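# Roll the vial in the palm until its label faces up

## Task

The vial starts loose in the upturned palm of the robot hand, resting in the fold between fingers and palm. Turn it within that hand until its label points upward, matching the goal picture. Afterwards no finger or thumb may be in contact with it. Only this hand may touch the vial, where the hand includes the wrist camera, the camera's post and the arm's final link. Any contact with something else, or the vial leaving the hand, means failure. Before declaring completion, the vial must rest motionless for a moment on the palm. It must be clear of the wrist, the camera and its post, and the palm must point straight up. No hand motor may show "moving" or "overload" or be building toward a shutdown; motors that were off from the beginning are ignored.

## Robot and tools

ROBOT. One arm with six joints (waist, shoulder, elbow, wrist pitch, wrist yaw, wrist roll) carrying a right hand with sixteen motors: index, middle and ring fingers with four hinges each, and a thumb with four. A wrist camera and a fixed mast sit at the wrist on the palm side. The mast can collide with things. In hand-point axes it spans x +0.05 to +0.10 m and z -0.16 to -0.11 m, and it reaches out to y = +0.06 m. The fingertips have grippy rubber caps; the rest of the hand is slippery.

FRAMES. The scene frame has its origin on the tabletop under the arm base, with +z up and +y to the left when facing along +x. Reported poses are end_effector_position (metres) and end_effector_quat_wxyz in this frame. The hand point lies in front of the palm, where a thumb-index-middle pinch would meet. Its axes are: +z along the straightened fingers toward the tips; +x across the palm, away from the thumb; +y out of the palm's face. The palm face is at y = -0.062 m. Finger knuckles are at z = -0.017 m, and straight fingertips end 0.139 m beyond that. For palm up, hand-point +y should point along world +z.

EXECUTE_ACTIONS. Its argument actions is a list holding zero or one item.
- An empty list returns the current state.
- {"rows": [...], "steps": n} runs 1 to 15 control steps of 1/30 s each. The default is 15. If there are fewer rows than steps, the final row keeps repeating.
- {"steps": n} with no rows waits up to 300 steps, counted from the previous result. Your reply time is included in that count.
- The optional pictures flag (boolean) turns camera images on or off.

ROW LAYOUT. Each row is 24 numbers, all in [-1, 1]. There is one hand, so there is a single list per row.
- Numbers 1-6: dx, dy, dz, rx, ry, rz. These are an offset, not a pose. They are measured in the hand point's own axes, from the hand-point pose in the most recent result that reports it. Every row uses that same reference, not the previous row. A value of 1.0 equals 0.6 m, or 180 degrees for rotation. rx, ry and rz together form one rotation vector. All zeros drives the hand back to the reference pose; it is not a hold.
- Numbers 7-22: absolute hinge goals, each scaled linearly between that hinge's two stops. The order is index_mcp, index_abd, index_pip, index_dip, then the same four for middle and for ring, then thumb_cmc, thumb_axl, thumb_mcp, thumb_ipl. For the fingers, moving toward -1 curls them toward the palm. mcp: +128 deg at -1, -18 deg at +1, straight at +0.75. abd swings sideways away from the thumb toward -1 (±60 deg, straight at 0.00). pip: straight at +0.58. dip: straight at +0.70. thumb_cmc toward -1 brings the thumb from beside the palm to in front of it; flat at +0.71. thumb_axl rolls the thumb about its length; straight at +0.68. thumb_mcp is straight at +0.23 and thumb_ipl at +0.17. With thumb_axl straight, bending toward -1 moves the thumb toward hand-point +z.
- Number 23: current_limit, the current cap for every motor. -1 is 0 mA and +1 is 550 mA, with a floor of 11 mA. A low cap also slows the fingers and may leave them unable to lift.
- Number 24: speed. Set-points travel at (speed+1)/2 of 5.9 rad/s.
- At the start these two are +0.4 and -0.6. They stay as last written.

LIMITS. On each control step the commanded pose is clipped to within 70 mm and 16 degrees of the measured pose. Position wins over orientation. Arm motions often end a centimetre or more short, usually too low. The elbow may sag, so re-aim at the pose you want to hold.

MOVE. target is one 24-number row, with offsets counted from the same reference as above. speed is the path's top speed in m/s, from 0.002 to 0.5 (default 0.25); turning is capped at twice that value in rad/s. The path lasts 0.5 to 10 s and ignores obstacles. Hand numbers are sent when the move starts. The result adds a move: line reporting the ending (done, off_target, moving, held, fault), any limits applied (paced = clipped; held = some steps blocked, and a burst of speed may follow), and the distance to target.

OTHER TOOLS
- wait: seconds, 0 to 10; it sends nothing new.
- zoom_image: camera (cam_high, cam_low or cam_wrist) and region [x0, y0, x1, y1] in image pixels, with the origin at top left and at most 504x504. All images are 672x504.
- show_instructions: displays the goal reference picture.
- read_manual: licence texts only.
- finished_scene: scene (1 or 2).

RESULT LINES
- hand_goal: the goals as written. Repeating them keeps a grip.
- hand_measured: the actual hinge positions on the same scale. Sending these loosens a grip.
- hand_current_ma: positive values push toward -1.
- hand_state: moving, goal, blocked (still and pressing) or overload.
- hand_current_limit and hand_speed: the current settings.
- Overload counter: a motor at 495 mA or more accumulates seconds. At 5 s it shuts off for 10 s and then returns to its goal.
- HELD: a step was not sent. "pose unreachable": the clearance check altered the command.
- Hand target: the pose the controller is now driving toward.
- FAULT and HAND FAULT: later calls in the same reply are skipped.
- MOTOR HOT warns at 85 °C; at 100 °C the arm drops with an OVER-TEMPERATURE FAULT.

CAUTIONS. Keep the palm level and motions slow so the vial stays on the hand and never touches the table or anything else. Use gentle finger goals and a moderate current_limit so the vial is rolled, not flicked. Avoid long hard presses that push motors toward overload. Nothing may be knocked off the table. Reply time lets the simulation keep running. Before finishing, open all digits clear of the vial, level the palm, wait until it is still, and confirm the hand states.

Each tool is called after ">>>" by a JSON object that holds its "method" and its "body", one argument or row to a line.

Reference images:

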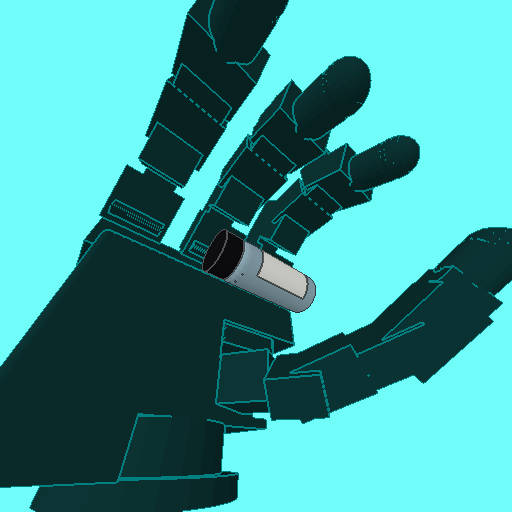

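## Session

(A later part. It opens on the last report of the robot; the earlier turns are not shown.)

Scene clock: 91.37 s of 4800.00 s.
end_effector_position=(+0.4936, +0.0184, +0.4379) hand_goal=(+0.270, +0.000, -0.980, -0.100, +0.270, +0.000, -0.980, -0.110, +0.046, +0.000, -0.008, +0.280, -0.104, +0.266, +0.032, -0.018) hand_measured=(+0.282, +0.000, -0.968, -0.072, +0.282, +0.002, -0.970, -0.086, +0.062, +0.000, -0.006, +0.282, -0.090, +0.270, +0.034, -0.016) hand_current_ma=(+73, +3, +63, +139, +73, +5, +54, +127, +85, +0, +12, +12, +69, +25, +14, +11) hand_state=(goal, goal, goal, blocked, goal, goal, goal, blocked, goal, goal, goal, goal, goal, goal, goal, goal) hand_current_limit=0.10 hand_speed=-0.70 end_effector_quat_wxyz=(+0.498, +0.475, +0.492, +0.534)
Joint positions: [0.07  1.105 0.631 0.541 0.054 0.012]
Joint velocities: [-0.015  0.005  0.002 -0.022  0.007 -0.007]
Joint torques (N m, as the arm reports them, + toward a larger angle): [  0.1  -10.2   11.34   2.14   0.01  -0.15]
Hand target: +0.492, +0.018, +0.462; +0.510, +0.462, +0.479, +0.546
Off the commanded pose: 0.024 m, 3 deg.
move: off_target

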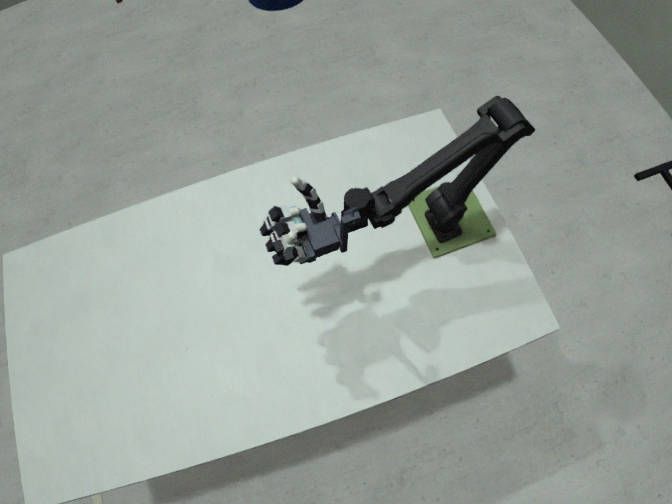

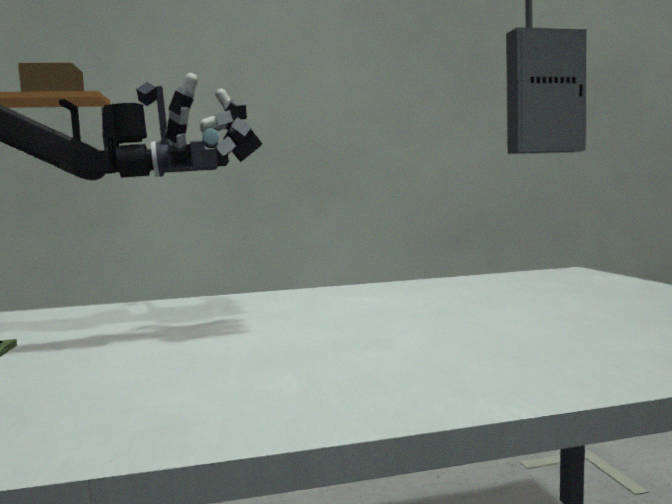

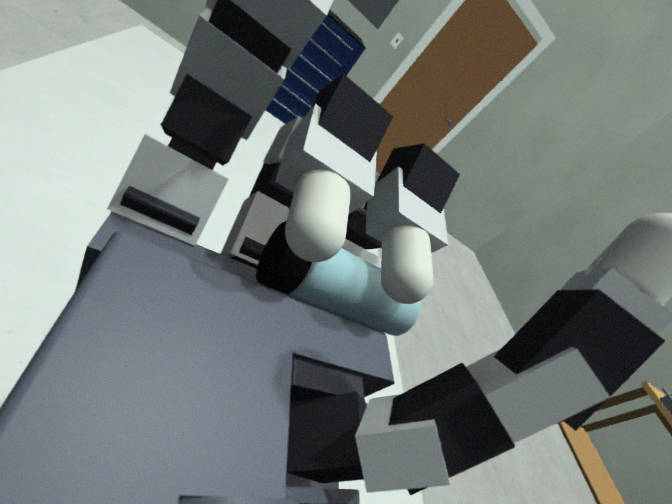

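>>> {"method": "execute_actions", "body": {
  "actions": [
    {"rows":[[0,0.04,0.002,-0.0157,0,0, 0.0,0,-0.98,-0.09, 0.0,0,-0.98,-0.1, 0.046,0,-0.008,0.28, -0.104,0.266,0.032,-0.018, 0.4,-0.8],[0,0.04,0.002,-0.0157,0,0, 0.0,0,-0.98,-0.09, 0.0,0,-0.98,-0.1, 0.046,0,-0.008,0.28, -0.104,0.266,0.032,-0.018, 0.4,-0.8],[0,0.04,0.002,-0.0157,0,0, 0.0,0,-0.98,-0.09, 0.0,0,-0.98,-0.1, 0.046,0,-0.008,0.28, -0.104,0.266,0.032,-0.018, 0.4,-0.8],[0,0.04,0.002,-0.0157,0,0, 0.0,0,-0.98,-0.085, 0.0,0,-0.98,-0.095, 0.046,0,-0.008,0.28, -0.104,0.266,0.032,-0.018, 0.4,-0.8],[0,0.04,0.002,-0.0157,0,0, 0.0,0,-0.98,-0.08, 0.0,0,-0.98,-0.09, 0.046,0,-0.008,0.28, -0.104,0.266,0.032,-0.018, 0.4,-0.8],[0,0.04,0.002,-0.0157,0,0, 0.0,0,-0.98,-0.075, 0.0,0,-0.98,-0.085, 0.046,0,-0.008,0.28, -0.104,0.266,0.032,-0.018, 0.4,-0.8],[0,0.04,0.002,-0.0157,0,0, 0.0,0,-0.98,-0.07, 0.0,0,-0.98,-0.08, 0.046,0,-0.008,0.28, -0.104,0.266,0.032,-0.018, 0.4,-0.8],[0,0.04,0.002,-0.0157,0,0, 0.0,0,-0.98,-0.065, 0.0,0,-0.98,-0.075, 0.046,0,-0.008,0.28, -0.104,0.266,0.032,-0.018, 0.4,-0.8],[0,0.04,0.002,-0.0157,0,0, 0.0,0,-0.98,-0.06, 0.0,0,-0.98,-0.07, 0.046,0,-0.008,0.28, -0.104,0.266,0.032,-0.018, 0.4,-0.8],[0,0.04,0.002,-0.0157,0,0, 0.0,0,-0.98,-0.055, 0.0,0,-0.98,-0.065, 0.046,0,-0.008,0.28, -0.104,0.266,0.032,-0.018, 0.4,-0.8]],"steps":12}
  ],
  "pictures": false
}}

>>> {"method": "execute_actions", "body": {
  "actions": [
    {"rows":[[0,0.04,0.002,-0.0157,0,0, 0.02,0,-0.98,-0.045, 0.02,0,-0.98,-0.055, 0.046,0,-0.008,0.28, -0.104,0.266,0.032,-0.018, 0.4,-0.8]],"steps":12}
  ]
}}

>>> {"method": "zoom_image", "body": {
  "camera": "cam_low",
  "region": [130, 60, 280, 190]
}}

Scene clock: 106.63 s of 4800.00 s.
end_effector_position=(+0.4936, +0.0184, +0.4379) hand_goal=(+0.000, +0.000, -0.980, -0.054, +0.000, +0.000, -0.980, -0.064, +0.046, +0.000, -0.008, +0.280, -0.104, +0.266, +0.032, -0.018) hand_measured=(+0.150, +0.000, -0.960, -0.048, +0.144, +0.002, -0.962, -0.060, +0.062, +0.000, -0.006, +0.282, -0.090, +0.270, +0.034, -0.016) hand_current_ma=(+214, +3, +105, +38, +179, +5, +88, +28, +85, +0, +12, +12, +69, +25, +14, +11) hand_state=(moving, goal, blocked, moving, moving, goal, goal, moving, goal, goal, goal, goal, goal, goal, goal, goal) hand_current_limit=0.40 hand_speed=-0.80 end_effector_quat_wxyz=(+0.498, +0.475, +0.492, +0.534)
Joint positions: [0.07  1.105 0.631 0.541 0.054 0.012]
Joint velocities: [-0.015  0.005 -0.002 -0.007 -0.051 -0.066]
Joint torques (N m, as the arm reports them, + toward a larger angle): [ 0.31 -9.89 11.5   2.21  0.02 -0.18]
Hand target: +0.492, +0.018, +0.462; +0.510, +0.462, +0.479, +0.546
Off the commanded pose: 0.024 m, 3 deg.
Steps of this call (steps 1 to 90: nothing new was sent; then 11.87 s passed at rest; steps 91 to 102: all 12 steps of this action). Readings (end_effector_position | what the end effector reports):
91: (+0.4936, +0.0184, +0.4379) | hand_goal=(+0.000, +0.000, -0.980, -0.090, +0.000, +0.000, -0.980, -0.100, +0.046, +0.000, -0.008, +0.280, -0.104, +0.266, +0.032, -0.018) hand_measured=(+0.282, +0.000, -0.968, -0.072, +0.282, +0.002, -0.970, -0.086, +0.062, +0.000, -0.006, +0.282, -0.090, +0.270, +0.034, -0.016) hand_current_ma=(+73, +3, +63, +139, +73, +5, +54, +127, +85, +0, +12, +12, +69, +25, +14, +11) hand_state=(moving, goal, goal, moving, moving, goal, goal, moving, goal, goal, goal, goal, goal, goal, goal, goal) hand_current_limit=0.40 hand_speed=-0.80
92: (+0.4936, +0.0184, +0.4379) | hand_goal=(+0.000, +0.000, -0.980, -0.090, +0.000, +0.000, -0.980, -0.100, +0.046, +0.000, -0.008, +0.280, -0.104, +0.266, +0.032, -0.018) hand_measured=(+0.280, +0.000, -0.968, -0.072, +0.278, +0.002, -0.970, -0.086, +0.062, +0.000, -0.006, +0.282, -0.090, +0.270, +0.034, -0.016) hand_current_ma=(+119, +3, +65, +74, +110, +5, +56, +62, +85, +0, +12, +12, +69, +25, +13, +11) hand_state=(moving, goal, goal, moving, moving, goal, goal, moving, goal, goal, goal, goal, goal, goal, goal, goal) hand_current_limit=0.40 hand_speed=-0.80
94: (+0.4936, +0.0184, +0.4379) | hand_goal=(+0.000, +0.000, -0.980, -0.084, +0.000, +0.000, -0.980, -0.094, +0.046, +0.000, -0.008, +0.280, -0.104, +0.266, +0.032, -0.018) hand_measured=(+0.260, +0.000, -0.964, -0.072, +0.258, +0.002, -0.966, -0.086, +0.062, +0.000, -0.006, +0.282, -0.090, +0.270, +0.034, -0.016) hand_current_ma=(+207, +3, +93, +86, +185, +5, +79, +74, +85, +0, +12, +12, +69, +25, +14, +11) hand_state=(moving, goal, moving, moving, moving, goal, moving, moving, goal, goal, goal, goal, goal, goal, goal, goal) hand_current_limit=0.40 hand_speed=-0.80
98: (+0.4936, +0.0184, +0.4379) | hand_goal=(+0.000, +0.000, -0.980, -0.064, +0.000, +0.000, -0.980, -0.074, +0.046, +0.000, -0.008, +0.280, -0.104, +0.266, +0.032, -0.018) hand_measured=(+0.212, +0.000, -0.960, -0.066, +0.206, +0.002, -0.962, -0.078, +0.062, +0.000, -0.006, +0.282, -0.090, +0.270, +0.034, -0.016) hand_current_ma=(+218, +3, +105, +36, +192, +5, +88, +29, +85, +0, +12, +12, +69, +25, +14, +11) hand_state=(moving, goal, goal, moving, moving, goal, goal, moving, goal, goal, goal, goal, goal, goal, goal, goal) hand_current_limit=0.40 hand_speed=-0.80
102: the state above

Scene clock: 107.03 s of 4800.00 s.
end_effector_position=(+0.4936, +0.0184, +0.4379) hand_goal=(+0.020, +0.000, -0.980, -0.044, +0.020, +0.000, -0.980, -0.054, +0.046, +0.000, -0.008, +0.280, -0.104, +0.266, +0.032, -0.018) hand_measured=(+0.054, +0.000, -0.954, -0.036, +0.046, +0.002, -0.960, -0.048, +0.062, +0.000, -0.006, +0.282, -0.090, +0.270, +0.034, -0.016) hand_current_ma=(+210, +3, +131, +43, +170, +5, +104, +33, +85, +0, +12, +12, +69, +25, +14, +11) hand_state=(blocked, goal, blocked, goal, blocked, goal, blocked, goal, goal, goal, goal, goal, goal, goal, goal, goal) hand_current_limit=0.40 hand_speed=-0.80 end_effector_quat_wxyz=(+0.498, +0.475, +0.492, +0.534)
Joint positions: [0.07  1.105 0.631 0.541 0.054 0.012]
Joint velocities: [-0.005 -0.005 -0.007  0.002  0.037 -0.037]
Joint torques (N m, as the arm reports them, + toward a larger angle): [  0.43 -10.02  11.49   2.1    0.06  -0.15]
Hand target: +0.492, +0.018, +0.462; +0.510, +0.462, +0.479, +0.546
Off the commanded pose: 0.024 m, 3 deg.
Steps of this call (steps 1 to 12: all 12 steps of this action). Readings (end_effector_position | what the end effector reports):
1: (+0.4936, +0.0184, +0.4379) | hand_goal=(+0.020, +0.000, -0.980, -0.044, +0.020, +0.000, -0.980, -0.054, +0.046, +0.000, -0.008, +0.280, -0.104, +0.266, +0.032, -0.018) hand_measured=(+0.134, +0.000, -0.960, -0.046, +0.128, +0.002, -0.962, -0.058, +0.062, +0.000, -0.006, +0.282, -0.090, +0.270, +0.034, -0.016) hand_current_ma=(+228, +3, +118, +43, +191, +5, +95, +33, +85, +0, +12, +12, +69, +25, +14, +11) hand_state=(moving, goal, moving, moving, moving, goal, moving, moving, goal, goal, goal, goal, goal, goal, goal, goal) hand_current_limit=0.40 hand_speed=-0.80
2: (+0.4936, +0.0184, +0.4379) | hand_goal=(+0.020, +0.000, -0.980, -0.044, +0.020, +0.000, -0.980, -0.054, +0.046, +0.000, -0.008, +0.280, -0.104, +0.266, +0.032, -0.018) hand_measured=(+0.120, +0.000, -0.958, -0.044, +0.114, +0.002, -0.962, -0.056, +0.062, +0.000, -0.006, +0.282, -0.090, +0.270, +0.034, -0.016) hand_current_ma=(+224, +3, +115, +24, +189, +5, +93, +16, +85, +0, +12, +12, +69, +25, +14, +11) hand_state=(moving, goal, moving, moving, moving, goal, moving, moving, goal, goal, goal, goal, goal, goal, goal, goal) hand_current_limit=0.40 hand_speed=-0.80
4: (+0.4936, +0.0184, +0.4379) | hand_goal=(+0.020, +0.000, -0.980, -0.044, +0.020, +0.000, -0.980, -0.054, +0.046, +0.000, -0.008, +0.280, -0.104, +0.266, +0.032, -0.018) hand_measured=(+0.088, +0.000, -0.958, -0.038, +0.080, +0.002, -0.962, -0.050, +0.062, +0.000, -0.006, +0.282, -0.090, +0.270, +0.034, -0.016) hand_current_ma=(+224, +3, +121, +41, +183, +5, +94, +30, +85, +0, +12, +12, +69, +25, +14, +11) hand_state=(moving, goal, moving, moving, moving, goal, goal, moving, goal, goal, goal, goal, goal, goal, goal, goal) hand_current_limit=0.40 hand_speed=-0.80
8: (+0.4936, +0.0184, +0.4379) | hand_goal=(+0.020, +0.000, -0.980, -0.044, +0.020, +0.000, -0.980, -0.054, +0.046, +0.000, -0.008, +0.280, -0.104, +0.266, +0.032, -0.018) hand_measured=(+0.054, +0.000, -0.954, -0.036, +0.048, +0.002, -0.960, -0.048, +0.062, +0.000, -0.006, +0.282, -0.090, +0.270, +0.034, -0.016) hand_current_ma=(+209, +3, +131, +43, +169, +5, +104, +33, +85, +0, +12, +12, +69, +25, +14, +11) hand_state=(moving, goal, blocked, goal, moving, goal, blocked, goal, goal, goal, goal, goal, goal, goal, goal, goal) hand_current_limit=0.40 hand_speed=-0.80
12: the state above

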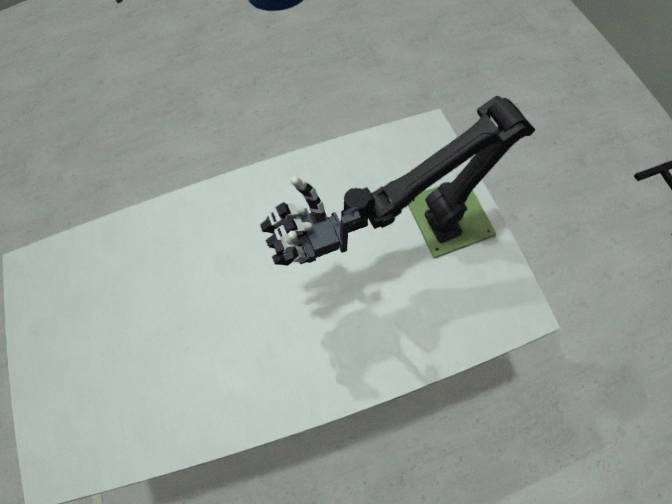

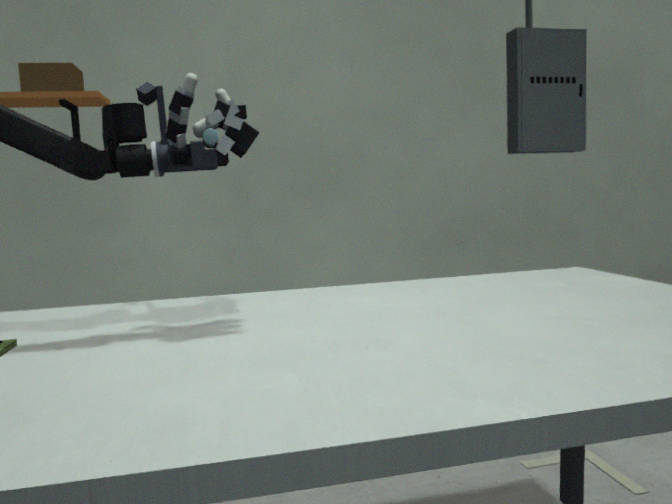

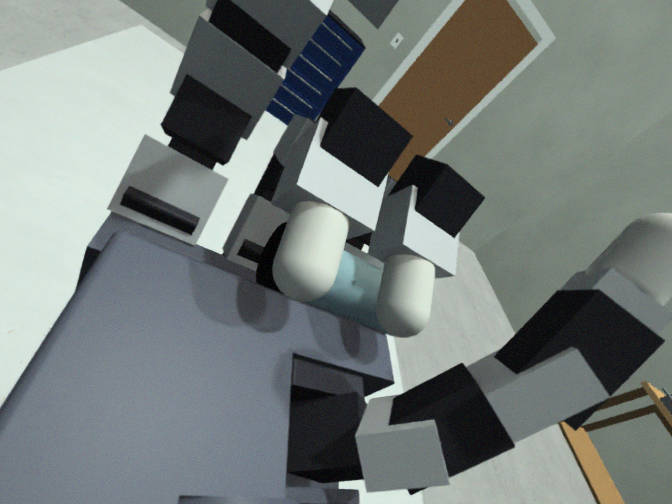

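Region (130, 60, 280, 190) of cam_low's 672x504 image, scaled by 3.360, with more detail than that image has; it fills the top 437 rows of this view, and the rest is white.

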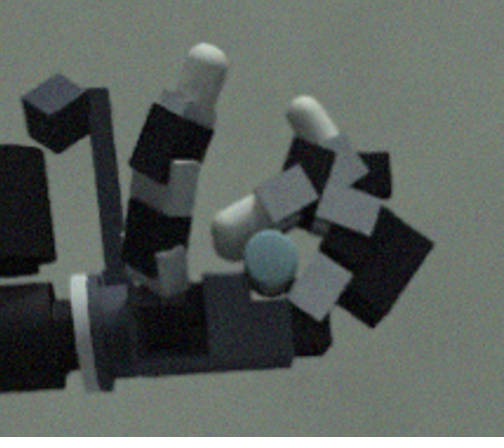

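>>> {"method": "execute_actions", "body": {
  "actions": [
    {"rows":[[0,0.04,0.002,-0.0157,0,0, 0.05,0,-0.96,0.1, 0.05,0,-0.96,0.1, 0.046,0,-0.008,0.28, -0.104,0.266,0.032,-0.018, 0.4,-0.5],[0,0.04,0.002,-0.0157,0,0, 0.05,0,-0.96,0.1, 0.05,0,-0.96,0.1, 0.046,0,-0.008,0.28, -0.104,0.266,0.032,-0.018, 0.4,-0.5],[0,0.04,0.002,-0.0157,0,0, 0.05,0,-0.96,0.1, 0.05,0,-0.96,0.1, 0.046,0,-0.008,0.28, -0.104,0.266,0.032,-0.018, 0.4,-0.5],[0,0.04,0.002,-0.0157,0,0, 0.05,0,-0.96,0.1, 0.05,0,-0.96,0.1, 0.046,0,-0.008,0.28, -0.104,0.266,0.032,-0.018, 0.4,-0.5],[0,0.04,0.002,-0.0157,0,0, 0.28,0,-0.98,0.1, 0.28,0,-0.98,0.1, 0.046,0,-0.008,0.28, -0.104,0.266,0.032,-0.018, 0.4,-0.5]],"steps":13}
  ]
}}

>>> {"method": "execute_actions", "body": {
  "actions": [
    {"rows":[[0,0.04,0.002,-0.0157,0,0, 0.28,0,-0.98,-0.09, 0.28,0,-0.98,-0.1, 0.046,0,-0.008,0.28, -0.104,0.266,0.032,-0.018, 0.4,-0.6]],"steps":9}
  ],
  "pictures": false
}}

>>> {"method": "execute_actions", "body": {
  "actions": [
    {"rows":[[0,0.04,0.002,-0.0157,0,0, 0.0,0,-0.98,-0.085, 0.0,0,-0.98,-0.095, 0.046,0,-0.008,0.28, -0.104,0.266,0.032,-0.018, 0.4,-0.8]],"steps":6}
  ],
  "pictures": false
}}

>>> {"method": "execute_actions", "body": {
  "actions": [
    {"rows":[[0,0.04,0.002,-0.0157,0,0, 0.0,0,-0.98,-0.062, 0.0,0,-0.98,-0.072, 0.046,0,-0.008,0.28, -0.104,0.266,0.032,-0.018, 0.4,-0.8]],"steps":6}
  ],
  "pictures": false
}}

>>> {"method": "execute_actions", "body": {
  "actions": [
    {"rows":[[0,0.04,0.002,-0.0157,0,0, 0.0,0,-0.98,-0.045, 0.0,0,-0.98,-0.055, 0.046,0,-0.008,0.28, -0.104,0.266,0.032,-0.018, 0.4,-0.8]],"steps":9}
  ],
  "pictures": false
}}

>>> {"method": "execute_actions", "body": {
  "actions": [
    {"rows":[[0,0.04,0.002,-0.0157,0,0, 0.03,0,-0.96,0.1, 0.03,0,-0.96,0.1, 0.046,0,-0.008,0.28, -0.104,0.266,0.032,-0.018, 0.4,-0.5],[0,0.04,0.002,-0.0157,0,0, 0.03,0,-0.96,0.1, 0.03,0,-0.96,0.1, 0.046,0,-0.008,0.28, -0.104,0.266,0.032,-0.018, 0.4,-0.5],[0,0.04,0.002,-0.0157,0,0, 0.03,0,-0.96,0.1, 0.03,0,-0.96,0.1, 0.046,0,-0.008,0.28, -0.104,0.266,0.032,-0.018, 0.4,-0.5],[0,0.04,0.002,-0.0157,0,0, 0.03,0,-0.96,0.1, 0.03,0,-0.96,0.1, 0.046,0,-0.008,0.28, -0.104,0.266,0.032,-0.018, 0.4,-0.5],[0,0.04,0.002,-0.0157,0,0, 0.28,0,-0.98,0.1, 0.28,0,-0.98,0.1, 0.046,0,-0.008,0.28, -0.104,0.266,0.032,-0.018, 0.4,-0.5]],"steps":14}
  ]
}}

Scene clock: 137.07 s of 4800.00 s.
end_effector_position=(+0.4936, +0.0184, +0.4379) hand_goal=(+0.280, +0.000, -0.980, +0.100, +0.280, +0.000, -0.980, +0.100, +0.046, +0.000, -0.008, +0.280, -0.104, +0.266, +0.032, -0.018) hand_measured=(+0.280, +0.000, -0.980, +0.096, +0.278, +0.002, -0.980, +0.096, +0.062, +0.000, -0.006, +0.282, -0.090, +0.270, +0.034, -0.016) hand_current_ma=(+23, +3, +0, -20, +23, +5, +0, -20, +85, +0, +12, +12, +69, +25, +14, +11) hand_state=(moving, goal, goal, goal, moving, goal, goal, goal, goal, goal, goal, goal, goal, goal, goal, goal) hand_current_limit=0.40 hand_speed=-0.50 end_effector_quat_wxyz=(+0.498, +0.475, +0.492, +0.534)
Joint positions: [0.07  1.105 0.631 0.541 0.054 0.012]
Joint velocities: [-0.015 -0.015  0.007 -0.017 -0.037 -0.007]
Joint torques (N m, as the arm reports them, + toward a larger angle): [ 0.12 -9.8  11.4   2.11  0.04 -0.16]
Hand target: +0.492, +0.018, +0.462; +0.510, +0.462, +0.479, +0.546
Off the commanded pose: 0.024 m, 3 deg.
Steps of this call (steps 1 to 90: nothing new was sent; then 26.60 s passed at rest; steps 91 to 103: all 13 steps of this action). Readings (end_effector_position | what the end effector reports):
91: (+0.4936, +0.0184, +0.4379) | hand_goal=(+0.050, +0.000, -0.960, +0.100, +0.050, +0.000, -0.960, +0.100, +0.046, +0.000, -0.008, +0.280, -0.104, +0.266, +0.032, -0.018) hand_measured=(+0.054, +0.000, -0.954, -0.036, +0.046, +0.002, -0.960, -0.048, +0.062, +0.000, -0.006, +0.282, -0.090, +0.270, +0.034, -0.016) hand_current_ma=(+210, +3, +131, +43, +170, +5, +104, +33, +85, +0, +12, +12, +69, +25, +14, +11) hand_state=(moving, goal, moving, moving, moving, goal, moving, moving, goal, goal, goal, goal, goal, goal, goal, goal) hand_current_limit=0.40 hand_speed=-0.50
92: (+0.4936, +0.0184, +0.4379) | hand_goal=(+0.050, +0.000, -0.960, +0.100, +0.050, +0.000, -0.960, +0.100, +0.046, +0.000, -0.008, +0.280, -0.104, +0.266, +0.032, -0.018) hand_measured=(+0.056, +0.000, -0.952, -0.028, +0.048, +0.002, -0.958, -0.040, +0.062, +0.000, -0.006, +0.282, -0.090, +0.270, +0.034, -0.016) hand_current_ma=(+11, +3, +17, -52, -6, +5, +3, -55, +85, +0, +12, +12, +69, +25, +14, +11) hand_state=(moving, goal, moving, moving, moving, goal, moving, moving, goal, goal, goal, goal, goal, goal, goal, goal) hand_current_limit=0.40 hand_speed=-0.50
94: (+0.4936, +0.0184, +0.4379) | hand_goal=(+0.050, +0.000, -0.960, +0.100, +0.050, +0.000, -0.960, +0.100, +0.046, +0.000, -0.008, +0.280, -0.104, +0.266, +0.032, -0.018) hand_measured=(+0.058, +0.000, -0.956, +0.030, +0.054, +0.002, -0.958, +0.020, +0.062, +0.000, -0.006, +0.282, -0.090, +0.270, +0.034, -0.016) hand_current_ma=(+42, +3, +0, -73, +20, +5, +0, -72, +85, +0, +12, +12, +69, +25, +14, +11) hand_state=(moving, goal, moving, moving, moving, goal, moving, moving, goal, goal, goal, goal, goal, goal, goal, goal) hand_current_limit=0.40 hand_speed=-0.50
98: (+0.4936, +0.0184, +0.4379) | hand_goal=(+0.280, +0.000, -0.980, +0.100, +0.280, +0.000, -0.980, +0.100, +0.046, +0.000, -0.008, +0.280, -0.104, +0.266, +0.032, -0.018) hand_measured=(+0.126, +0.000, -0.978, +0.096, +0.124, +0.002, -0.978, +0.096, +0.062, +0.000, -0.006, +0.282, -0.090, +0.270, +0.034, -0.016) hand_current_ma=(-44, +3, -2, -20, -41, +5, -3, -19, +85, +0, +12, +12, +69, +25, +14, +11) hand_state=(moving, goal, moving, moving, moving, goal, moving, moving, goal, goal, goal, goal, goal, goal, goal, goal) hand_current_limit=0.40 hand_speed=-0.50
103: the state above

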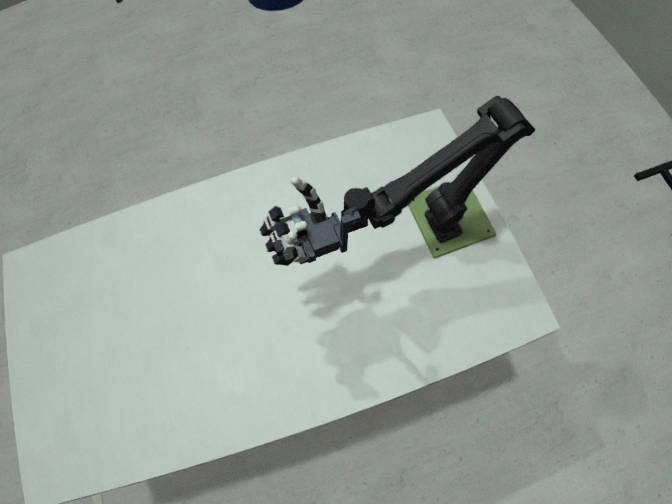

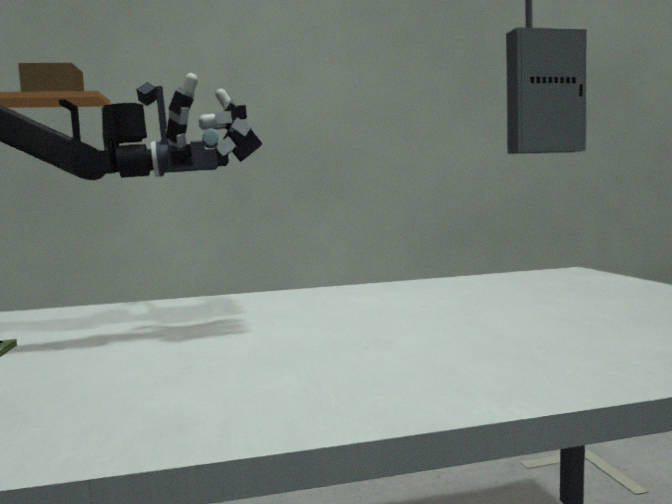

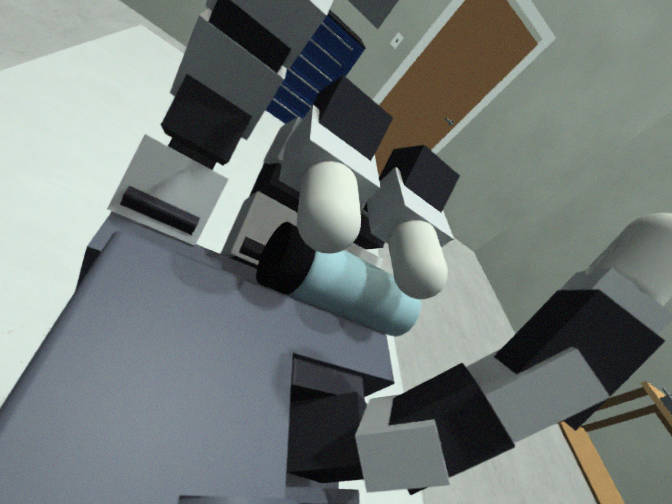

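Scene clock: 137.37 s of 4800.00 s.
end_effector_position=(+0.4936, +0.0184, +0.4379) hand_goal=(+0.280, +0.000, -0.980, -0.090, +0.280, +0.000, -0.980, -0.100, +0.046, +0.000, -0.008, +0.280, -0.104, +0.266, +0.032, -0.018) hand_measured=(+0.284, +0.002, -0.972, -0.066, +0.284, +0.002, -0.974, -0.078, +0.062, +0.000, -0.006, +0.282, -0.090, +0.270, +0.034, -0.016) hand_current_ma=(+23, +4, +49, +117, +20, +7, +45, +109, +85, +0, +12, +12, +69, +25, +14, +11) hand_state=(goal, goal, moving, moving, goal, goal, moving, moving, goal, goal, goal, goal, goal, goal, goal, goal) hand_current_limit=0.40 hand_speed=-0.60 end_effector_quat_wxyz=(+0.498, +0.475, +0.492, +0.534)
Joint positions: [0.07  1.105 0.631 0.541 0.054 0.012]
Joint velocities: [ 0.005 -0.005 -0.017  0.002 -0.051 -0.007]
Joint torques (N m, as the arm reports them, + toward a larger angle): [ 0.54 -9.88 11.48  2.24  0.   -0.2 ]
Hand target: +0.492, +0.018, +0.462; +0.510, +0.462, +0.479, +0.546
Off the commanded pose: 0.024 m, 3 deg.
Steps of this call (steps 1 to 9: all 9 steps of this action). Readings (end_effector_position | what the end effector reports):
1: (+0.4936, +0.0184, +0.4379) | hand_goal=(+0.280, +0.000, -0.980, -0.090, +0.280, +0.000, -0.980, -0.100, +0.046, +0.000, -0.008, +0.280, -0.104, +0.266, +0.032, -0.018) hand_measured=(+0.282, +0.000, -0.980, +0.096, +0.282, +0.002, -0.980, +0.096, +0.062, +0.000, -0.006, +0.282, -0.090, +0.270, +0.034, -0.016) hand_current_ma=(+18, +3, +0, -20, +18, +5, +0, -20, +85, +0, +12, +12, +69, +25, +14, +11) hand_state=(moving, goal, goal, moving, moving, goal, goal, moving, goal, goal, goal, goal, goal, goal, goal, goal) hand_current_limit=0.40 hand_speed=-0.60
2: (+0.4936, +0.0184, +0.4379) | hand_goal=(+0.280, +0.000, -0.980, -0.090, +0.280, +0.000, -0.980, -0.100, +0.046, +0.000, -0.008, +0.280, -0.104, +0.266, +0.032, -0.018) hand_measured=(+0.282, +0.000, -0.980, +0.090, +0.282, +0.002, -0.980, +0.090, +0.062, +0.000, -0.006, +0.282, -0.090, +0.270, +0.034, -0.016) hand_current_ma=(+15, +3, +0, +57, +15, +5, +0, +56, +85, +0, +12, +12, +69, +25, +14, +11) hand_state=(goal, goal, goal, moving, goal, goal, goal, moving, goal, goal, goal, goal, goal, goal, goal, goal) hand_current_limit=0.40 hand_speed=-0.60
4: (+0.4936, +0.0184, +0.4379) | hand_goal=(+0.280, +0.000, -0.980, -0.090, +0.280, +0.000, -0.980, -0.100, +0.046, +0.000, -0.008, +0.280, -0.104, +0.266, +0.032, -0.018) hand_measured=(+0.282, +0.000, -0.980, +0.040, +0.282, +0.002, -0.980, +0.040, +0.062, +0.000, -0.006, +0.282, -0.090, +0.270, +0.034, -0.016) hand_current_ma=(+16, +3, +0, +53, +16, +5, +0, +52, +85, +0, +12, +12, +69, +25, +14, +11) hand_state=(goal, goal, goal, moving, goal, goal, goal, moving, goal, goal, goal, goal, goal, goal, goal, goal) hand_current_limit=0.40 hand_speed=-0.60
8: (+0.4936, +0.0184, +0.4379) | hand_goal=(+0.280, +0.000, -0.980, -0.090, +0.280, +0.000, -0.980, -0.100, +0.046, +0.000, -0.008, +0.280, -0.104, +0.266, +0.032, -0.018) hand_measured=(+0.282, +0.000, -0.974, -0.064, +0.282, +0.002, -0.976, -0.076, +0.062, +0.000, -0.006, +0.282, -0.090, +0.270, +0.034, -0.016) hand_current_ma=(+20, +7, +62, +135, +24, +10, +58, +126, +85, +0, +12, +12, +69, +25, +14, +11) hand_state=(goal, goal, moving, moving, moving, goal, moving, moving, goal, goal, goal, goal, goal, goal, goal, goal) hand_current_limit=0.40 hand_speed=-0.60
9: the state above

Scene clock: 137.57 s of 4800.00 s.
end_effector_position=(+0.4936, +0.0184, +0.4379) hand_goal=(+0.000, +0.000, -0.980, -0.084, +0.000, +0.000, -0.980, -0.094, +0.046, +0.000, -0.008, +0.280, -0.104, +0.266, +0.032, -0.018) hand_measured=(+0.246, +0.002, -0.966, -0.068, +0.242, +0.002, -0.968, -0.080, +0.062, +0.000, -0.006, +0.282, -0.090, +0.270, +0.034, -0.016) hand_current_ma=(+202, +4, +88, +83, +183, +7, +77, +73, +85, +0, +12, +12, +69, +25, +14, +11) hand_state=(moving, goal, moving, goal, moving, goal, moving, goal, goal, goal, goal, goal, goal, goal, goal, goal) hand_current_limit=0.40 hand_speed=-0.80 end_effector_quat_wxyz=(+0.498, +0.475, +0.492, +0.534)
Joint positions: [0.07  1.105 0.631 0.541 0.054 0.012]
Joint velocities: [-0.015  0.005  0.007 -0.002  0.007 -0.022]
Joint torques (N m, as the arm reports them, + toward a larger angle): [ -0.3  -10.07  11.38   2.16   0.    -0.16]
Hand target: +0.492, +0.018, +0.462; +0.510, +0.462, +0.479, +0.546
Off the commanded pose: 0.024 m, 3 deg.
Steps of this call (steps 1 to 6: all 6 steps of this action). Readings (end_effector_position | what the end effector reports):
1: (+0.4936, +0.0184, +0.4379) | hand_goal=(+0.000, +0.000, -0.980, -0.084, +0.000, +0.000, -0.980, -0.094, +0.046, +0.000, -0.008, +0.280, -0.104, +0.266, +0.032, -0.018) hand_measured=(+0.284, +0.002, -0.972, -0.068, +0.284, +0.002, -0.972, -0.080, +0.062, +0.000, -0.006, +0.282, -0.090, +0.270, +0.034, -0.016) hand_current_ma=(+21, +4, +47, +115, +20, +7, +41, +106, +85, +0, +12, +12, +69, +25, +13, +11) hand_state=(moving, goal, goal, moving, moving, goal, moving, moving, goal, goal, goal, goal, goal, goal, goal, goal) hand_current_limit=0.40 hand_speed=-0.80
2: (+0.4936, +0.0184, +0.4379) | hand_goal=(+0.000, +0.000, -0.980, -0.084, +0.000, +0.000, -0.980, -0.094, +0.046, +0.000, -0.008, +0.280, -0.104, +0.266, +0.032, -0.018) hand_measured=(+0.282, +0.002, -0.972, -0.068, +0.282, +0.002, -0.972, -0.080, +0.062, +0.000, -0.006, +0.282, -0.090, +0.270, +0.034, -0.016) hand_current_ma=(+105, +4, +46, +76, +101, +7, +40, +66, +85, +0, +12, +12, +69, +25, +14, +11) hand_state=(moving, goal, goal, moving, moving, goal, goal, moving, goal, goal, goal, goal, goal, goal, goal, goal) hand_current_limit=0.40 hand_speed=-0.80
4: (+0.4936, +0.0184, +0.4379) | hand_goal=(+0.000, +0.000, -0.980, -0.084, +0.000, +0.000, -0.980, -0.094, +0.046, +0.000, -0.008, +0.280, -0.104, +0.266, +0.032, -0.018) hand_measured=(+0.266, +0.002, -0.970, -0.068, +0.266, +0.002, -0.970, -0.080, +0.062, +0.000, -0.006, +0.282, -0.090, +0.270, +0.034, -0.016) hand_current_ma=(+183, +4, +73, +83, +170, +7, +62, +73, +85, +0, +12, +12, +69, +25, +14, +11) hand_state=(moving, goal, moving, goal, moving, goal, moving, goal, goal, goal, goal, goal, goal, goal, goal, goal) hand_current_limit=0.40 hand_speed=-0.80
6: the state above

Scene clock: 137.77 s of 4800.00 s.
end_effector_position=(+0.4936, +0.0184, +0.4379) hand_goal=(+0.000, +0.000, -0.980, -0.062, +0.000, +0.000, -0.980, -0.072, +0.046, +0.000, -0.008, +0.280, -0.104, +0.266, +0.032, -0.018) hand_measured=(+0.160, +0.002, -0.960, -0.054, +0.154, +0.002, -0.962, -0.066, +0.062, +0.000, -0.006, +0.282, -0.090, +0.270, +0.034, -0.016) hand_current_ma=(+229, +4, +119, +44, +201, +7, +100, +36, +85, +0, +12, +12, +69, +25, +14, +11) hand_state=(moving, goal, moving, moving, moving, goal, moving, moving, goal, goal, goal, goal, goal, goal, goal, goal) hand_current_limit=0.40 hand_speed=-0.80 end_effector_quat_wxyz=(+0.498, +0.475, +0.492, +0.534)
Joint positions: [0.07  1.105 0.631 0.541 0.054 0.012]
Joint velocities: [-0.015 -0.015 -0.002  0.007  0.022 -0.007]
Joint torques (N m, as the arm reports them, + toward a larger angle): [  0.25 -10.19  11.39   2.1    0.05  -0.16]
Hand target: +0.492, +0.018, +0.462; +0.510, +0.462, +0.479, +0.546
Off the commanded pose: 0.024 m, 3 deg.
Steps of this call (steps 1 to 6: all 6 steps of this action). Readings (end_effector_position | what the end effector reports):
1: (+0.4936, +0.0184, +0.4379) | hand_goal=(+0.000, +0.000, -0.980, -0.062, +0.000, +0.000, -0.980, -0.072, +0.046, +0.000, -0.008, +0.280, -0.104, +0.266, +0.032, -0.018) hand_measured=(+0.234, +0.002, -0.964, -0.068, +0.230, +0.002, -0.966, -0.080, +0.062, +0.000, -0.006, +0.282, -0.090, +0.270, +0.034, -0.016) hand_current_ma=(+213, +4, +99, +84, +193, +7, +88, +73, +85, +0, +12, +12, +69, +25, +14, +11) hand_state=(moving, goal, moving, moving, moving, goal, moving, moving, goal, goal, goal, goal, goal, goal, goal, goal) hand_current_limit=0.40 hand_speed=-0.80
2: (+0.4936, +0.0184, +0.4379) | hand_goal=(+0.000, +0.000, -0.980, -0.062, +0.000, +0.000, -0.980, -0.072, +0.046, +0.000, -0.008, +0.280, -0.104, +0.266, +0.032, -0.018) hand_measured=(+0.220, +0.002, -0.962, -0.066, +0.216, +0.002, -0.964, -0.078, +0.062, +0.000, -0.006, +0.282, -0.090, +0.270, +0.034, -0.016) hand_current_ma=(+215, +4, +99, +20, +194, +7, +87, +14, +85, +0, +12, +12, +69, +25, +14, +11) hand_state=(moving, goal, moving, moving, moving, goal, moving, moving, goal, goal, goal, goal, goal, goal, goal, goal) hand_current_limit=0.40 hand_speed=-0.80
4: (+0.4936, +0.0184, +0.4379) | hand_goal=(+0.000, +0.000, -0.980, -0.062, +0.000, +0.000, -0.980, -0.072, +0.046, +0.000, -0.008, +0.280, -0.104, +0.266, +0.032, -0.018) hand_measured=(+0.188, +0.002, -0.962, -0.058, +0.182, +0.002, -0.964, -0.068, +0.062, +0.000, -0.006, +0.282, -0.090, +0.270, +0.034, -0.016) hand_current_ma=(+201, +4, +96, +34, +174, +7, +83, +25, +85, +0, +12, +12, +69, +25, +14, +11) hand_state=(moving, goal, goal, moving, moving, goal, goal, moving, goal, goal, goal, goal, goal, goal, goal, goal) hand_current_limit=0.40 hand_speed=-0.80
6: the state above

Scene clock: 138.07 s of 4800.00 s.
end_effector_position=(+0.4936, +0.0184, +0.4379) hand_goal=(+0.000, +0.000, -0.980, -0.044, +0.000, +0.000, -0.980, -0.054, +0.046, +0.000, -0.008, +0.280, -0.104, +0.266, +0.032, -0.018) hand_measured=(+0.036, +0.002, -0.954, -0.036, +0.030, +0.002, -0.958, -0.048, +0.062, +0.000, -0.006, +0.282, -0.090, +0.270, +0.034, -0.016) hand_current_ma=(+210, +4, +139, +46, +171, +7, +113, +36, +85, +0, +12, +12, +69, +25, +14, +11) hand_state=(moving, goal, blocked, goal, moving, goal, blocked, goal, goal, goal, goal, goal, goal, goal, goal, goal) hand_current_limit=0.40 hand_speed=-0.80 end_effector_quat_wxyz=(+0.498, +0.475, +0.492, +0.534)
Joint positions: [0.07  1.105 0.631 0.541 0.054 0.012]
Joint velocities: [-0.015 -0.005  0.002 -0.002  0.022  0.022]
Joint torques (N m, as the arm reports them, + toward a larger angle): [  0.18 -10.41  11.33   2.2    0.    -0.19]
Hand target: +0.492, +0.018, +0.462; +0.510, +0.462, +0.479, +0.546
Off the commanded pose: 0.024 m, 3 deg.
Steps of this call (steps 1 to 9: all 9 steps of this action). Readings (end_effector_position | what the end effector reports):
1: (+0.4936, +0.0184, +0.4379) | hand_goal=(+0.000, +0.000, -0.980, -0.044, +0.000, +0.000, -0.980, -0.054, +0.046, +0.000, -0.008, +0.280, -0.104, +0.266, +0.032, -0.018) hand_measured=(+0.146, +0.002, -0.958, -0.054, +0.140, +0.002, -0.960, -0.066, +0.062, +0.000, -0.006, +0.282, -0.090, +0.270, +0.034, -0.016) hand_current_ma=(+237, +4, +128, +47, +206, +7, +108, +39, +85, +0, +12, +12, +69, +25, +14, +11) hand_state=(moving, goal, moving, moving, moving, goal, moving, moving, goal, goal, goal, goal, goal, goal, goal, goal) hand_current_limit=0.40 hand_speed=-0.80
2: (+0.4936, +0.0184, +0.4379) | hand_goal=(+0.000, +0.000, -0.980, -0.044, +0.000, +0.000, -0.980, -0.054, +0.046, +0.000, -0.008, +0.280, -0.104, +0.266, +0.032, -0.018) hand_measured=(+0.132, +0.002, -0.956, -0.050, +0.126, +0.002, -0.960, -0.062, +0.062, +0.000, -0.006, +0.282, -0.090, +0.270, +0.034, -0.016) hand_current_ma=(+226, +4, +123, +16, +195, +7, +104, +9, +85, +0, +12, +12, +69, +25, +14, +11) hand_state=(moving, goal, moving, moving, moving, goal, moving, moving, goal, goal, goal, goal, goal, goal, goal, goal) hand_current_limit=0.40 hand_speed=-0.80
4: (+0.4936, +0.0184, +0.4379) | hand_goal=(+0.000, +0.000, -0.980, -0.044, +0.000, +0.000, -0.980, -0.054, +0.046, +0.000, -0.008, +0.280, -0.104, +0.266, +0.032, -0.018) hand_measured=(+0.094, +0.002, -0.956, -0.040, +0.088, +0.002, -0.960, -0.052, +0.062, +0.000, -0.006, +0.282, -0.090, +0.270, +0.034, -0.016) hand_current_ma=(+193, +4, +123, +28, +157, +7, +104, +19, +85, +0, +12, +12, +69, +25, +14, +11) hand_state=(moving, goal, blocked, moving, moving, goal, blocked, moving, goal, goal, goal, goal, goal, goal, goal, goal) hand_current_limit=0.40 hand_speed=-0.80
8: (+0.4936, +0.0184, +0.4379) | hand_goal=(+0.000, +0.000, -0.980, -0.044, +0.000, +0.000, -0.980, -0.054, +0.046, +0.000, -0.008, +0.280, -0.104, +0.266, +0.032, -0.018) hand_measured=(+0.042, +0.002, -0.954, -0.036, +0.034, +0.002, -0.958, -0.048, +0.062, +0.000, -0.006, +0.282, -0.090, +0.270, +0.034, -0.016) hand_current_ma=(+212, +4, +140, +46, +173, +7, +114, +37, +85, +0, +12, +12, +69, +25, +14, +11) hand_state=(moving, goal, moving, goal, moving, goal, moving, moving, goal, goal, goal, goal, goal, goal, goal, goal) hand_current_limit=0.40 hand_speed=-0.80
9: the state above

Scene clock: 138.53 s of 4800.00 s.
end_effector_position=(+0.4936, +0.0184, +0.4379) hand_goal=(+0.280, +0.000, -0.980, +0.100, +0.280, +0.000, -0.980, +0.100, +0.046, +0.000, -0.008, +0.280, -0.104, +0.266, +0.032, -0.018) hand_measured=(+0.280, +0.002, -0.980, +0.096, +0.280, +0.002, -0.980, +0.096, +0.062, +0.000, -0.006, +0.282, -0.090, +0.270, +0.034, -0.016) hand_current_ma=(+20, +4, +0, -20, +20, +7, +0, -20, +85, +0, +12, +12, +69, +25, +14, +11) hand_state=(moving, goal, goal, goal, moving, goal, goal, goal, goal, goal, goal, goal, goal, goal, goal, goal) hand_current_limit=0.40 hand_speed=-0.50 end_effector_quat_wxyz=(+0.498, +0.475, +0.492, +0.534)
Joint positions: [0.07  1.105 0.631 0.541 0.054 0.012]
Joint velocities: [-0.005 -0.024  0.017  0.017 -0.007  0.022]
Joint torques (N m, as the arm reports them, + toward a larger angle): [  0.45 -10.11  11.43   2.23   0.02  -0.21]
Hand target: +0.492, +0.018, +0.462; +0.510, +0.462, +0.479, +0.546
Off the commanded pose: 0.024 m, 3 deg.
Steps of this call (steps 1 to 14: all 14 steps of this action). Readings (end_effector_position | what the end effector reports):
1: (+0.4936, +0.0184, +0.4379) | hand_goal=(+0.030, +0.000, -0.960, +0.100, +0.030, +0.000, -0.960, +0.100, +0.046, +0.000, -0.008, +0.280, -0.104, +0.266, +0.032, -0.018) hand_measured=(+0.036, +0.002, -0.954, -0.036, +0.028, +0.002, -0.958, -0.048, +0.062, +0.000, -0.006, +0.282, -0.090, +0.270, +0.034, -0.016) hand_current_ma=(+212, +4, +139, +45, +173, +7, +113, +36, +85, +0, +12, +12, +69, +25, +14, +11) hand_state=(moving, goal, moving, moving, moving, goal, moving, moving, goal, goal, goal, goal, goal, goal, goal, goal) hand_current_limit=0.40 hand_speed=-0.50
2: (+0.4936, +0.0184, +0.4379) | hand_goal=(+0.030, +0.000, -0.960, +0.100, +0.030, +0.000, -0.960, +0.100, +0.046, +0.000, -0.008, +0.280, -0.104, +0.266, +0.032, -0.018) hand_measured=(+0.036, +0.002, -0.952, -0.028, +0.030, +0.002, -0.956, -0.038, +0.062, +0.000, -0.006, +0.282, -0.090, +0.270, +0.034, -0.016) hand_current_ma=(+13, +4, +25, -48, -4, +7, +10, -52, +85, +0, +12, +12, +69, +25, +14, +11) hand_state=(moving, goal, moving, moving, moving, goal, moving, moving, goal, goal, goal, goal, goal, goal, goal, goal) hand_current_limit=0.40 hand_speed=-0.50
4: (+0.4936, +0.0184, +0.4379) | hand_goal=(+0.030, +0.000, -0.960, +0.100, +0.030, +0.000, -0.960, +0.100, +0.046, +0.000, -0.008, +0.280, -0.104, +0.266, +0.032, -0.018) hand_measured=(+0.038, +0.002, -0.956, +0.032, +0.034, +0.002, -0.958, +0.022, +0.062, +0.000, -0.006, +0.282, -0.090, +0.270, +0.034, -0.016) hand_current_ma=(+44, +4, +0, -73, +21, +7, +0, -72, +85, +0, +12, +12, +69, +25, +14, +11) hand_state=(moving, goal, moving, moving, moving, goal, moving, moving, goal, goal, goal, goal, goal, goal, goal, goal) hand_current_limit=0.40 hand_speed=-0.50
8: (+0.4936, +0.0184, +0.4379) | hand_goal=(+0.280, +0.000, -0.980, +0.100, +0.280, +0.000, -0.980, +0.100, +0.046, +0.000, -0.008, +0.280, -0.104, +0.266, +0.032, -0.018) hand_measured=(+0.106, +0.002, -0.978, +0.096, +0.104, +0.002, -0.978, +0.096, +0.062, +0.000, -0.006, +0.282, -0.090, +0.270, +0.034, -0.016) hand_current_ma=(-45, +4, -3, -20, -42, +7, -3, -19, +85, +0, +12, +12, +69, +25, +14, +11) hand_state=(moving, goal, moving, moving, moving, goal, moving, moving, goal, goal, goal, goal, goal, goal, goal, goal) hand_current_limit=0.40 hand_speed=-0.50
14: the state above

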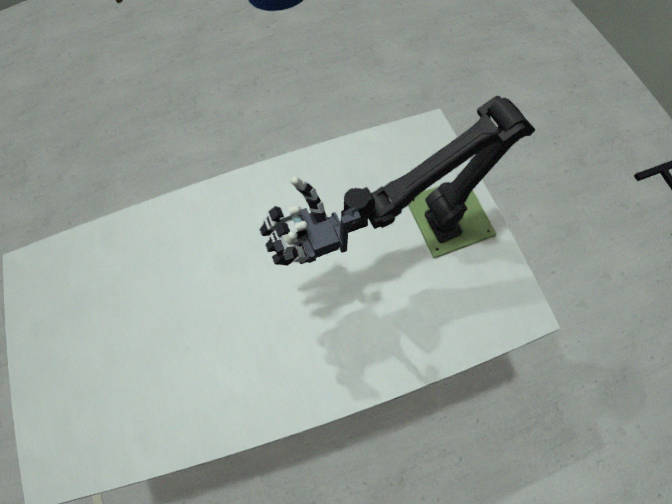

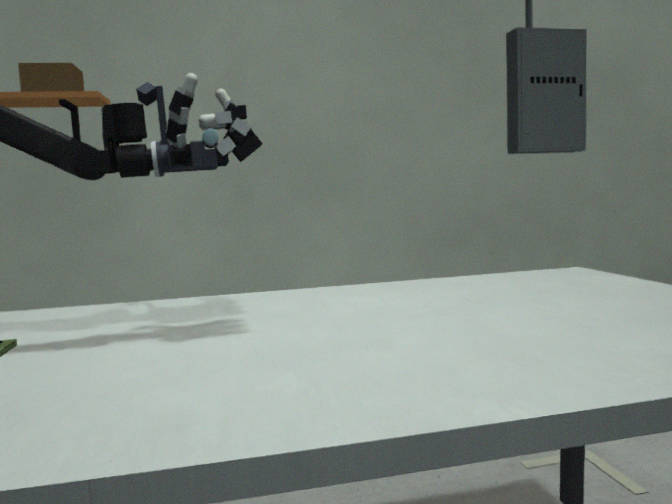

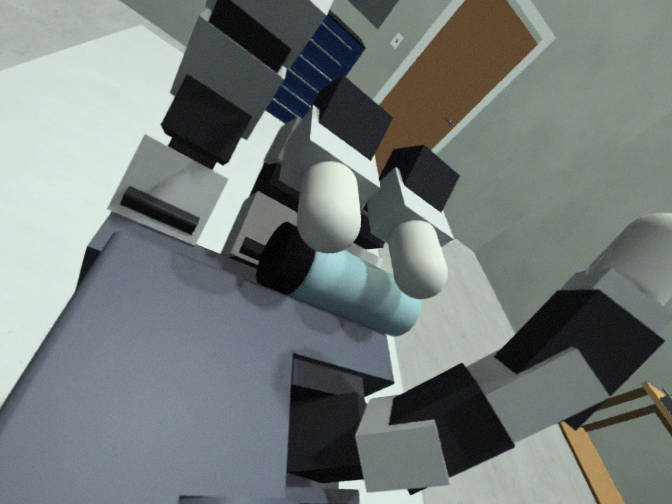

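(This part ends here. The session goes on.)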